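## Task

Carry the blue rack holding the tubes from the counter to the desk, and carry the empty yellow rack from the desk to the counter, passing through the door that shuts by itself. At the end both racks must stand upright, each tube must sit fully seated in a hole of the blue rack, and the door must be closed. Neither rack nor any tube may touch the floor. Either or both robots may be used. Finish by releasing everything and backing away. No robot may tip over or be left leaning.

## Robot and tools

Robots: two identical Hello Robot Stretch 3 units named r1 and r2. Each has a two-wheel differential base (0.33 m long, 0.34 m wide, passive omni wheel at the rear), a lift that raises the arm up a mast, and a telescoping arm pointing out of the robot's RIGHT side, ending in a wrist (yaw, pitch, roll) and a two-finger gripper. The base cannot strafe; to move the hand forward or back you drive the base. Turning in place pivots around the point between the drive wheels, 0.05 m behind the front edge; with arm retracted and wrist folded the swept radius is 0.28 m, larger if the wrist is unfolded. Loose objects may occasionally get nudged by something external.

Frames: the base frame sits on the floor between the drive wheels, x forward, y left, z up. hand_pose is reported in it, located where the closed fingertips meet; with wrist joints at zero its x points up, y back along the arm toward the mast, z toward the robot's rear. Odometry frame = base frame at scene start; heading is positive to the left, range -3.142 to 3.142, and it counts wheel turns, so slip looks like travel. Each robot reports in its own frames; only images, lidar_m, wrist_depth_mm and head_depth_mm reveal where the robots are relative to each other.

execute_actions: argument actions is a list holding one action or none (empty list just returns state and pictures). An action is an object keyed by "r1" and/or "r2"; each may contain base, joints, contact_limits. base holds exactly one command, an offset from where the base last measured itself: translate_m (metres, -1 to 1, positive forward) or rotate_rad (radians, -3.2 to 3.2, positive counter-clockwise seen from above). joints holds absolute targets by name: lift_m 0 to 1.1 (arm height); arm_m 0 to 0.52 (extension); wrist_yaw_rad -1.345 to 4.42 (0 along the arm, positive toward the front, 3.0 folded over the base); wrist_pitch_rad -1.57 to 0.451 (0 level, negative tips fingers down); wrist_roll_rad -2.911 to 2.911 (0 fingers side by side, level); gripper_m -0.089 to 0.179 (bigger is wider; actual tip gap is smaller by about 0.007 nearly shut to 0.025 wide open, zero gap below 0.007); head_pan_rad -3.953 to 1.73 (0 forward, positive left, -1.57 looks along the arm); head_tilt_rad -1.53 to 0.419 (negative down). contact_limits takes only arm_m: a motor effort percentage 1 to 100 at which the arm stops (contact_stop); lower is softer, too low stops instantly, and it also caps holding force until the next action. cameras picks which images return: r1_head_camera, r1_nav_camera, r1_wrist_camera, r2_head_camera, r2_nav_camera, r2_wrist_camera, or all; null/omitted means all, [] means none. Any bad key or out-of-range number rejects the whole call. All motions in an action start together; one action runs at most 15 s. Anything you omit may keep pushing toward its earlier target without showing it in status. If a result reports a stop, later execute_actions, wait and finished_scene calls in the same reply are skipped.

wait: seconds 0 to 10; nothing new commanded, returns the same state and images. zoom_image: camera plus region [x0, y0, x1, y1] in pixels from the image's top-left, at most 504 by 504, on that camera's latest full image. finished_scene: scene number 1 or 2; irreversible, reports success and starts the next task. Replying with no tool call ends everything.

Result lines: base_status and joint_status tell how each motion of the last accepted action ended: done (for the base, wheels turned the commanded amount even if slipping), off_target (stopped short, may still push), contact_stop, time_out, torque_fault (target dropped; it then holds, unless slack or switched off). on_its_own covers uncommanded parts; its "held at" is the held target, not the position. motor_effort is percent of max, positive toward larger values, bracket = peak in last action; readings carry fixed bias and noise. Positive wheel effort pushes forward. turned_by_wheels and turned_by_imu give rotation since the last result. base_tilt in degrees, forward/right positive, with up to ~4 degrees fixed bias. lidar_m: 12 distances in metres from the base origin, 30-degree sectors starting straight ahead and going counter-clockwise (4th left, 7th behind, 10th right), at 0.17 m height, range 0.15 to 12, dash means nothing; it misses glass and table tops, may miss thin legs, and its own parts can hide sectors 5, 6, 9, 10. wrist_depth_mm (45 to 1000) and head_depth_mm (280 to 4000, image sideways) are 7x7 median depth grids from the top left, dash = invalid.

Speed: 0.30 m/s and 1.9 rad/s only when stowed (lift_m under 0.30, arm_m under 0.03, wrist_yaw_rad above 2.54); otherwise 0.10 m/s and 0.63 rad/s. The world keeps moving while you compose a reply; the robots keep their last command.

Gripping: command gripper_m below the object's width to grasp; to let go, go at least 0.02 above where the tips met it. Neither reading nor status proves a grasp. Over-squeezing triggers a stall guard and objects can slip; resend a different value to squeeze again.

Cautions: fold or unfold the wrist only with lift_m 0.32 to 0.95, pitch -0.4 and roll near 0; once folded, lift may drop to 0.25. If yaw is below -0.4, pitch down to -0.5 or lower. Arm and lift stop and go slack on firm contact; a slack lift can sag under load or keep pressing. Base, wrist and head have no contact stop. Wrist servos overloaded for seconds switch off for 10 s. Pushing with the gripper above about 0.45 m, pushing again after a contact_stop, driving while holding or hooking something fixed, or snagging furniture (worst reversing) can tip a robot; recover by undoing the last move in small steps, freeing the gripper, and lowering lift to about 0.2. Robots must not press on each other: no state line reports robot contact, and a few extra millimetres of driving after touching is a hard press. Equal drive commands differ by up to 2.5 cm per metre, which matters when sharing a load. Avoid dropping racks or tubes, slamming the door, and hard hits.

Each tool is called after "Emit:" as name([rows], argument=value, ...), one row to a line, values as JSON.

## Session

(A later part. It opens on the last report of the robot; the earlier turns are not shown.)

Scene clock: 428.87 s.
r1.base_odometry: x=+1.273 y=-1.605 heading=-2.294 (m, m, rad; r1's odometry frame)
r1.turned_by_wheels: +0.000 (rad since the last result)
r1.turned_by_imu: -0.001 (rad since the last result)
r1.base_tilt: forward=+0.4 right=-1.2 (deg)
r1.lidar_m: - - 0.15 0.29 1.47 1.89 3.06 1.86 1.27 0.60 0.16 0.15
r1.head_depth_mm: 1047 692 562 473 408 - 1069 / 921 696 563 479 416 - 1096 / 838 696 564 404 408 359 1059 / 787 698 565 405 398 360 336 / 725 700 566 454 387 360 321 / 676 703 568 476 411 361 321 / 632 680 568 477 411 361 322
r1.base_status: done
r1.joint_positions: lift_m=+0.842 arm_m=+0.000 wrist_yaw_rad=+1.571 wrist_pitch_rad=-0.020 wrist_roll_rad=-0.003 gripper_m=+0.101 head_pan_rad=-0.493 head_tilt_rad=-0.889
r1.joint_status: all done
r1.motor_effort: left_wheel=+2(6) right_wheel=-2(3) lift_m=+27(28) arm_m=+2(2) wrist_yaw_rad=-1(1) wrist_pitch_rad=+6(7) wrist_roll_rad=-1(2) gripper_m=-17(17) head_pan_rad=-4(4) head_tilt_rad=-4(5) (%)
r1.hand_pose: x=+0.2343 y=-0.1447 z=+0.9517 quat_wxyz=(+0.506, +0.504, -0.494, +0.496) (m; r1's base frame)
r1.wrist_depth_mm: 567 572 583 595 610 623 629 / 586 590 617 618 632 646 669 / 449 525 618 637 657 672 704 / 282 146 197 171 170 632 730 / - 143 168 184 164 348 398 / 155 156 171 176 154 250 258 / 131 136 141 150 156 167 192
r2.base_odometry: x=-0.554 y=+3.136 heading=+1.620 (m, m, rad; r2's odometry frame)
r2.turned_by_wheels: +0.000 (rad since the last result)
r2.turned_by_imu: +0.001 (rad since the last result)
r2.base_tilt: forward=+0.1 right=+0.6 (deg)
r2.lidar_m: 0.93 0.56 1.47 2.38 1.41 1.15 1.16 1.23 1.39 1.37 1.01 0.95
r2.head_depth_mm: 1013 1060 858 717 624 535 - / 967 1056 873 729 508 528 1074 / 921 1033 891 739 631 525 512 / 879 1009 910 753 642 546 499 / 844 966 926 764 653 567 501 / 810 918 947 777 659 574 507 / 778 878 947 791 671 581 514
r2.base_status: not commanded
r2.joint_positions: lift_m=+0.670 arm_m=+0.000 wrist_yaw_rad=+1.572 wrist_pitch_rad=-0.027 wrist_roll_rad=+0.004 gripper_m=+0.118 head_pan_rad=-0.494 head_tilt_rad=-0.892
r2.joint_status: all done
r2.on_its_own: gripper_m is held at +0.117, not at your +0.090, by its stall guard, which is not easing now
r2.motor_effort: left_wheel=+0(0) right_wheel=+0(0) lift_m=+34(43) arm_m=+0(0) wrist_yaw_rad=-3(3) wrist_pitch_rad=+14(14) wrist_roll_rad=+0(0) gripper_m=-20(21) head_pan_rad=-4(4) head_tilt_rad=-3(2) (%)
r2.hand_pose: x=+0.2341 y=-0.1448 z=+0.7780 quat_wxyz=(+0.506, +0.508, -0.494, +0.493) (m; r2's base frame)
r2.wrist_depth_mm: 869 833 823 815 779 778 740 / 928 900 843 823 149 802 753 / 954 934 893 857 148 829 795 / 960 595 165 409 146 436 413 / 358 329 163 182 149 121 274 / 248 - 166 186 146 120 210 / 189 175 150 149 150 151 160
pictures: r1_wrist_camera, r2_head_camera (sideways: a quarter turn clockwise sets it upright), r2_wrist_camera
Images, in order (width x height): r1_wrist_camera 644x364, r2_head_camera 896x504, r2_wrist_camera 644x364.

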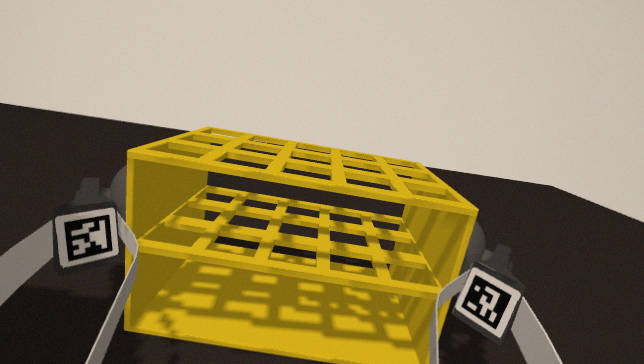

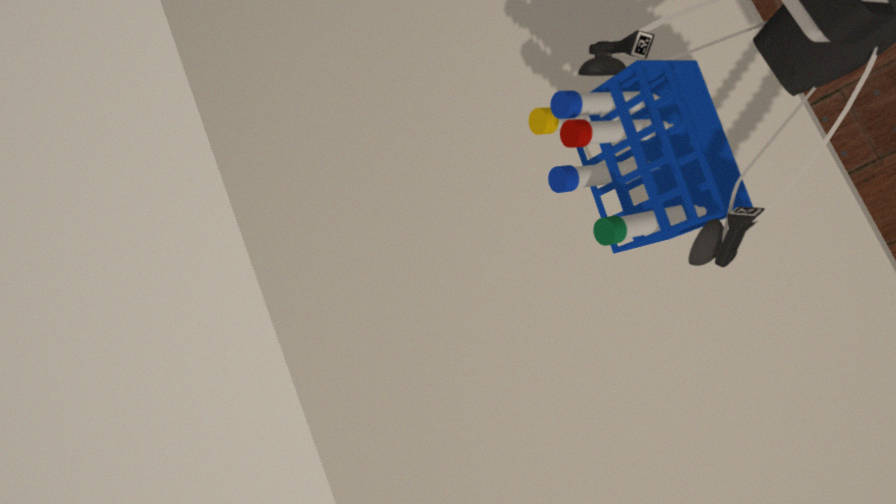

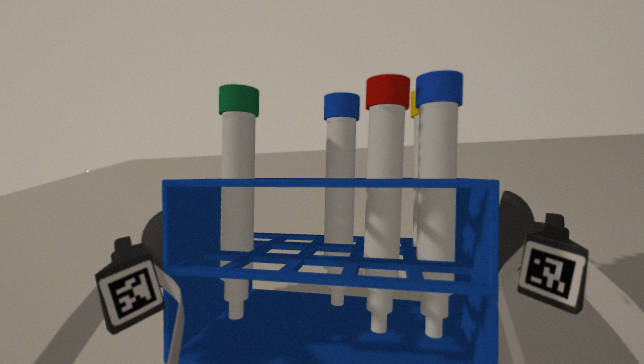

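Emit:
execute_actions([
  {"r1": {"joints": {"gripper_m": 0.179}}, "r2": {"joints": {"lift_m": 0.65}}},
], cameras=["r1_wrist_camera", "r2_wrist_camera"])

Scene clock: 432.30 s.
r1.base_odometry: x=+1.273 y=-1.605 heading=-2.294 (m, m, rad; r1's odometry frame)
r1.turned_by_wheels: +0.000 (rad since the last result)
r1.turned_by_imu: -0.001 (rad since the last result)
r1.base_tilt: forward=+0.4 right=-1.3 (deg)
r1.lidar_m: - - 0.15 0.29 1.47 1.89 3.06 1.86 1.27 0.60 0.16 0.15
r1.head_depth_mm: 1048 695 562 473 416 - 1071 / 920 695 563 473 416 - 1097 / 836 697 564 404 408 359 1058 / 788 698 565 397 400 359 336 / 727 699 566 455 391 360 321 / 677 702 568 476 411 360 321 / 632 681 568 477 411 361 321
r1.base_status: not commanded
r1.joint_positions: lift_m=+0.842 arm_m=+0.000 wrist_yaw_rad=+1.571 wrist_pitch_rad=-0.020 wrist_roll_rad=-0.003 gripper_m=+0.179 head_pan_rad=-0.493 head_tilt_rad=-0.889
r1.joint_status: all done
r1.motor_effort: left_wheel=+1(2) right_wheel=-2(2) lift_m=+27(27) arm_m=+2(2) wrist_yaw_rad=-1(1) wrist_pitch_rad=+6(6) wrist_roll_rad=+0(1) gripper_m=-1(91) head_pan_rad=-3(3) head_tilt_rad=-5(5) (%)
r1.hand_pose: x=+0.2343 y=-0.1447 z=+0.9517 quat_wxyz=(+0.506, +0.504, -0.494, +0.496) (m; r1's base frame)
r1.wrist_depth_mm: 569 584 594 599 598 627 636 / 590 596 620 624 651 657 670 / 442 533 615 645 666 680 703 / - 149 180 169 170 636 726 / - 153 169 186 166 354 396 / 157 157 170 176 152 - 262 / 131 136 141 150 156 169 198
r2.base_odometry: x=-0.554 y=+3.136 heading=+1.620 (m, m, rad; r2's odometry frame)
r2.turned_by_wheels: +0.000 (rad since the last result)
r2.turned_by_imu: +0.000 (rad since the last result)
r2.base_tilt: forward=+0.1 right=+0.6 (deg)
r2.lidar_m: 0.94 0.56 1.47 2.38 1.41 1.15 1.16 1.23 1.39 1.37 1.01 0.95
r2.head_depth_mm: 1011 1061 855 714 620 538 - / 965 1056 874 727 513 529 1071 / 921 1036 891 741 628 523 512 / 880 1006 906 752 642 552 499 / 843 963 927 764 652 568 502 / 808 919 943 780 662 576 507 / 777 879 949 792 671 582 513
r2.base_status: not commanded
r2.joint_positions: lift_m=+0.650 arm_m=+0.000 wrist_yaw_rad=+1.572 wrist_pitch_rad=-0.018 wrist_roll_rad=+0.004 gripper_m=+0.118 head_pan_rad=-0.494 head_tilt_rad=-0.892
r2.joint_status: all done
r2.on_its_own: gripper_m is held at +0.117, not at your +0.090, by its stall guard, which is not easing now
r2.motor_effort: left_wheel=+0(0) right_wheel=+0(0) lift_m=+33(36) arm_m=+0(0) wrist_yaw_rad=-3(3) wrist_pitch_rad=+10(14) wrist_roll_rad=+0(0) gripper_m=-20(20) head_pan_rad=-4(4) head_tilt_rad=-3(4) (%)
r2.hand_pose: x=+0.2344 y=-0.1448 z=+0.7602 quat_wxyz=(+0.504, +0.506, -0.496, +0.495) (m; r2's base frame)
r2.wrist_depth_mm: 889 867 845 805 786 770 750 / 921 905 847 827 128 789 769 / 971 958 903 776 135 821 767 / 582 532 154 156 127 338 356 / 311 286 160 174 144 120 235 / 211 - 168 165 154 121 180 / - 153 147 144 140 133 137
pictures: r1_wrist_camera, r2_wrist_camera
Images, in order (width x height): r1_wrist_camera 644x364, r2_wrist_camera 644x364.

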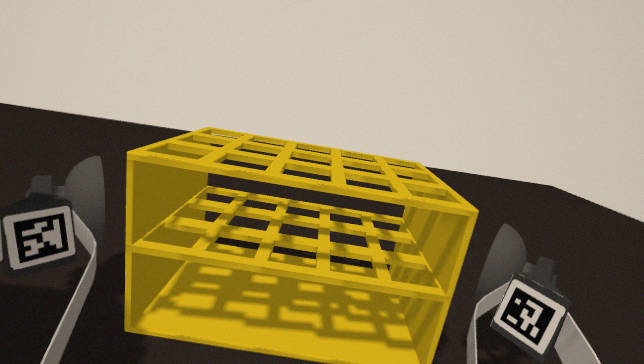

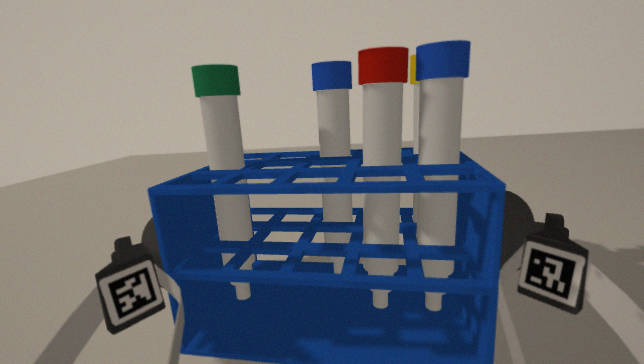

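The blue rack is flat on the desk now. Release and back both robots away.

Emit:
execute_actions([
  {"r1": {"base": {"translate_m": -0.3}}, "r2": {"joints": {"gripper_m": 0.179}}},
], cameras=[])

Emit:
execute_actions([
  {"r1": {"joints": {"head_pan_rad": -1.9, "head_tilt_rad": -0.3}}, "r2": {"base": {"translate_m": -0.3}, "joints": {"head_pan_rad": -0.3, "head_tilt_rad": -0.7}}},
], cameras=["r1_wrist_camera", "r1_nav_camera", "r2_wrist_camera", "r2_head_camera"])

Scene clock: 438.97 s.
r1.base_odometry: x=+1.472 y=-1.380 heading=-2.294 (m, m, rad; r1's odometry frame)
r1.turned_by_wheels: +0.000 (rad since the last result)
r1.turned_by_imu: -0.001 (rad since the last result)
r1.base_tilt: forward=+0.5 right=-1.2 (deg)
r1.lidar_m: 0.40 0.41 0.52 1.42 1.44 1.86 2.76 1.90 1.30 1.21 0.63 0.43
r1.head_depth_mm: 1249 718 918 1635 1438 - 1073 / 1298 694 765 1015 1407 - 1105 / 1123 696 653 860 1213 1242 1105 / 916 698 586 735 970 1227 1107 / 914 700 565 635 812 1185 1109 / 917 680 554 570 688 927 1109 / 883 702 552 500 621 786 1082
r1.base_status: done
r1.joint_positions: lift_m=+0.842 arm_m=+0.000 wrist_yaw_rad=+1.571 wrist_pitch_rad=-0.020 wrist_roll_rad=-0.003 gripper_m=+0.179 head_pan_rad=-0.493 head_tilt_rad=-0.889
r1.joint_status: not commanded
r1.motor_effort: left_wheel=+1(2) right_wheel=-2(6) lift_m=+27(27) arm_m=+2(2) wrist_yaw_rad=-1(1) wrist_pitch_rad=+5(6) wrist_roll_rad=-1(1) gripper_m=+0(1) head_pan_rad=-4(3) head_tilt_rad=-5(5) (%)
r1.hand_pose: x=+0.2343 y=-0.1447 z=+0.9517 quat_wxyz=(+0.506, +0.504, -0.494, +0.496) (m; r1's base frame)
r1.wrist_depth_mm: 826 852 861 870 887 921 921 / 855 880 906 909 923 946 961 / 449 532 615 609 972 - - / - 317 357 418 506 634 - / - 349 355 343 352 369 398 / 356 364 374 383 393 - 412 / 375 382 390 408 414 428 442
r2.base_odometry: x=-0.554 y=+3.136 heading=+1.620 (m, m, rad; r2's odometry frame)
r2.turned_by_wheels: +0.000 (rad since the last result)
r2.turned_by_imu: +0.001 (rad since the last result)
r2.base_tilt: forward=+0.1 right=+0.6 (deg)
r2.lidar_m: 0.94 0.56 1.47 2.38 1.41 1.15 1.16 1.22 1.39 1.37 1.01 0.95
r2.head_depth_mm: 1010 1063 857 718 621 533 - / 963 1061 873 727 512 530 1067 / 918 1036 887 740 631 524 512 / 879 1008 909 751 642 561 499 / 843 965 927 763 651 569 503 / 809 920 945 777 661 576 508 / 777 879 948 793 671 582 513
r2.base_status: not commanded
r2.joint_positions: lift_m=+0.650 arm_m=+0.000 wrist_yaw_rad=+1.572 wrist_pitch_rad=-0.018 wrist_roll_rad=+0.004 gripper_m=+0.179 head_pan_rad=-0.494 head_tilt_rad=-0.892
r2.joint_status: all done
r2.motor_effort: left_wheel=+0(0) right_wheel=+0(0) lift_m=+33(33) arm_m=-1(1) wrist_yaw_rad=-2(1) wrist_pitch_rad=+9(9) wrist_roll_rad=+0(0) gripper_m=+0(87) head_pan_rad=-4(4) head_tilt_rad=-3(3) (%)
r2.hand_pose: x=+0.2344 y=-0.1448 z=+0.7602 quat_wxyz=(+0.504, +0.506, -0.496, +0.495) (m; r2's base frame)
r2.wrist_depth_mm: 881 879 844 814 804 777 761 / 932 885 867 824 129 789 775 / 958 932 876 779 135 808 783 / 590 531 153 137 131 334 354 / 312 286 161 174 144 132 248 / 222 137 168 166 153 152 - / - 151 145 143 140 133 136
pictures: none
No camera images: the call's "cameras" was empty. Leave "cameras" out to get every camera's image.

Scene clock: 443.23 s.
r1.base_odometry: x=+1.472 y=-1.380 heading=-2.294 (m, m, rad; r1's odometry frame)
r1.turned_by_wheels: +0.000 (rad since the last result)
r1.turned_by_imu: -0.001 (rad since the last result)
r1.base_tilt: forward=+0.4 right=-1.2 (deg)
r1.lidar_m: 0.40 0.41 0.52 1.42 1.44 1.85 2.76 1.90 1.29 1.21 0.63 0.43
r1.head_depth_mm: 1390 1472 1579 1697 1825 1825 1438 / 1297 1378 1471 1566 1693 1760 1455 / 1230 1307 1383 1472 1576 1671 1466 / 1166 1233 1305 1381 1465 1563 1477 / 1112 1164 1233 1301 1384 1471 1486 / 1059 1110 1167 1227 1304 1375 1426 / 1007 1060 1109 1167 1223 1295 1366
r1.base_status: not commanded
r1.joint_positions: lift_m=+0.842 arm_m=+0.000 wrist_yaw_rad=+1.571 wrist_pitch_rad=-0.020 wrist_roll_rad=-0.003 gripper_m=+0.179 head_pan_rad=-1.893 head_tilt_rad=-0.310
r1.joint_status: all done
r1.motor_effort: left_wheel=+1(1) right_wheel=-2(2) lift_m=+27(27) arm_m=+2(2) wrist_yaw_rad=-1(1) wrist_pitch_rad=+6(6) wrist_roll_rad=+0(1) gripper_m=+0(0) head_pan_rad=-4(34) head_tilt_rad=+4(28) (%)
r1.hand_pose: x=+0.2343 y=-0.1447 z=+0.9517 quat_wxyz=(+0.506, +0.504, -0.494, +0.496) (m; r1's base frame)
r1.wrist_depth_mm: 828 854 860 876 896 897 945 / 845 870 893 926 947 927 963 / 446 528 619 600 933 - - / - 322 354 418 495 631 - / - 347 355 342 353 367 402 / 359 363 377 381 395 - 414 / 375 387 391 402 413 427 438
r2.base_odometry: x=-0.539 y=+2.836 heading=+1.620 (m, m, rad; r2's odometry frame)
r2.turned_by_wheels: +0.000 (rad since the last result)
r2.turned_by_imu: -0.002 (rad since the last result)
r2.base_tilt: forward=+0.1 right=+0.6 (deg)
r2.lidar_m: 1.23 0.84 1.93 2.28 1.02 0.87 0.86 0.92 1.23 1.34 1.16 1.25
r2.head_depth_mm: 1128 1270 1151 880 732 1359 1169 / 1105 1239 1180 900 724 1376 1185 / 1082 1207 1206 915 707 1368 1215 / 1061 1181 1238 933 706 1354 1214 / 1041 1158 1238 955 761 1332 1223 / 1019 1132 1227 979 772 689 1235 / 996 1105 1218 993 782 680 1255
r2.base_status: done
r2.joint_positions: lift_m=+0.650 arm_m=+0.000 wrist_yaw_rad=+1.572 wrist_pitch_rad=-0.018 wrist_roll_rad=+0.004 gripper_m=+0.179 head_pan_rad=-0.307 head_tilt_rad=-0.705
r2.joint_status: all done
r2.motor_effort: left_wheel=+1(3) right_wheel=+0(1) lift_m=+34(34) arm_m=+0(0) wrist_yaw_rad=-2(2) wrist_pitch_rad=+9(10) wrist_roll_rad=+0(0) gripper_m=+0(1) head_pan_rad=+4(27) head_tilt_rad=+1(13) (%)
r2.hand_pose: x=+0.2344 y=-0.1448 z=+0.7602 quat_wxyz=(+0.504, +0.506, -0.496, +0.495) (m; r2's base frame)
r2.wrist_depth_mm: - - - - - - - / - - - - - - - / - - - 455 - 896 778 / 588 526 475 429 404 387 356 / - 397 - - - - - / - 847 - - - - - / - - - - - - -
pictures: r1_nav_camera (sideways: a quarter turn counterclockwise sets it upright), r1_wrist_camera, r2_head_camera (sideways: a quarter turn clockwise sets it upright), r2_wrist_camera
Images, in order (width x height): r1_nav_camera 672x504, r1_wrist_camera 644x364, r2_head_camera 896x504, r2_wrist_camera 644x364.

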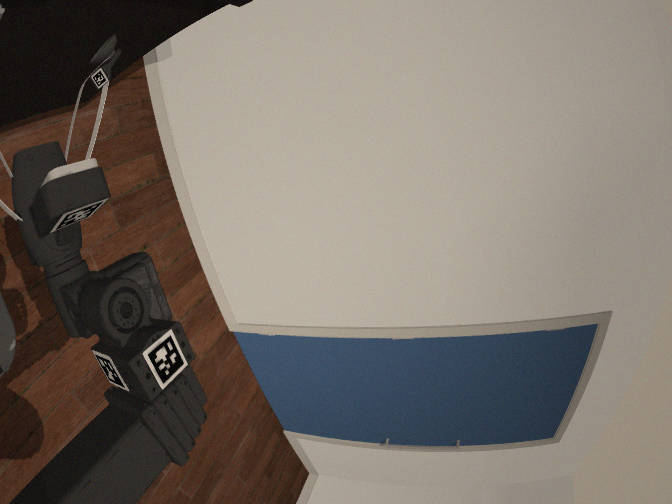

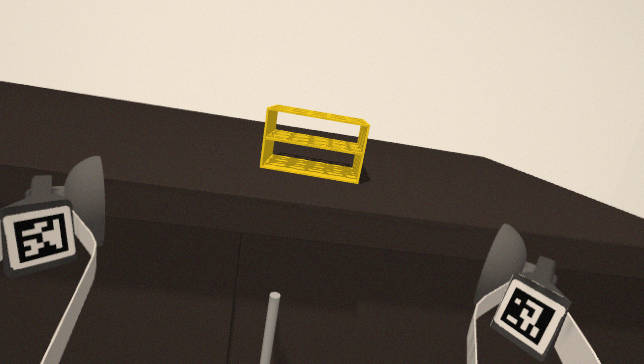

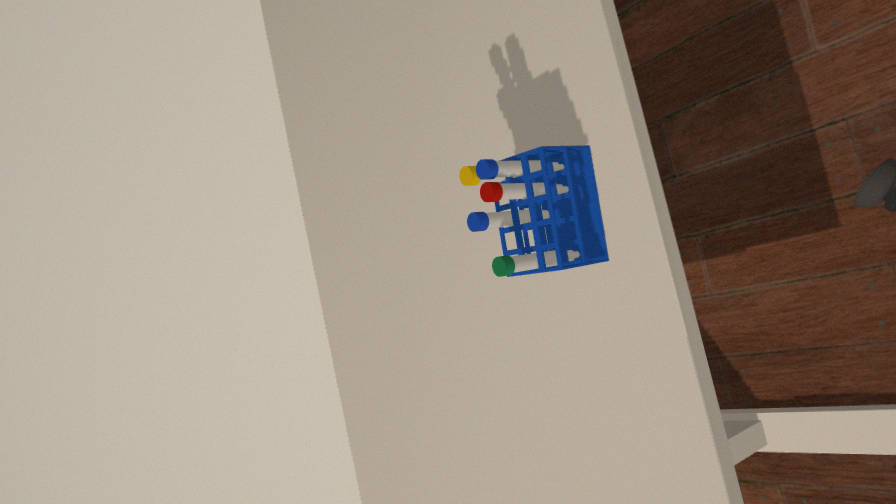

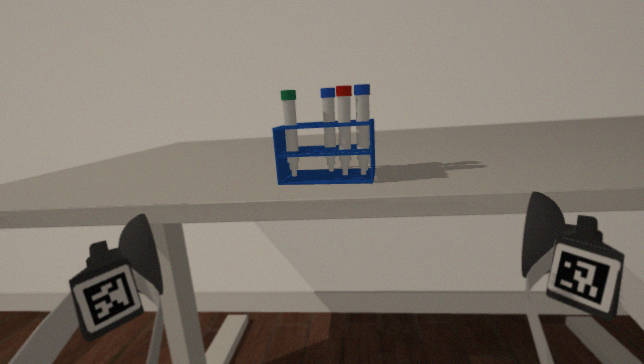

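Both racks are placed upright, tubes seated, door shut. Finishing scene 1.

Emit:
finished_scene(scene=1)

The scene is finished: the task was done.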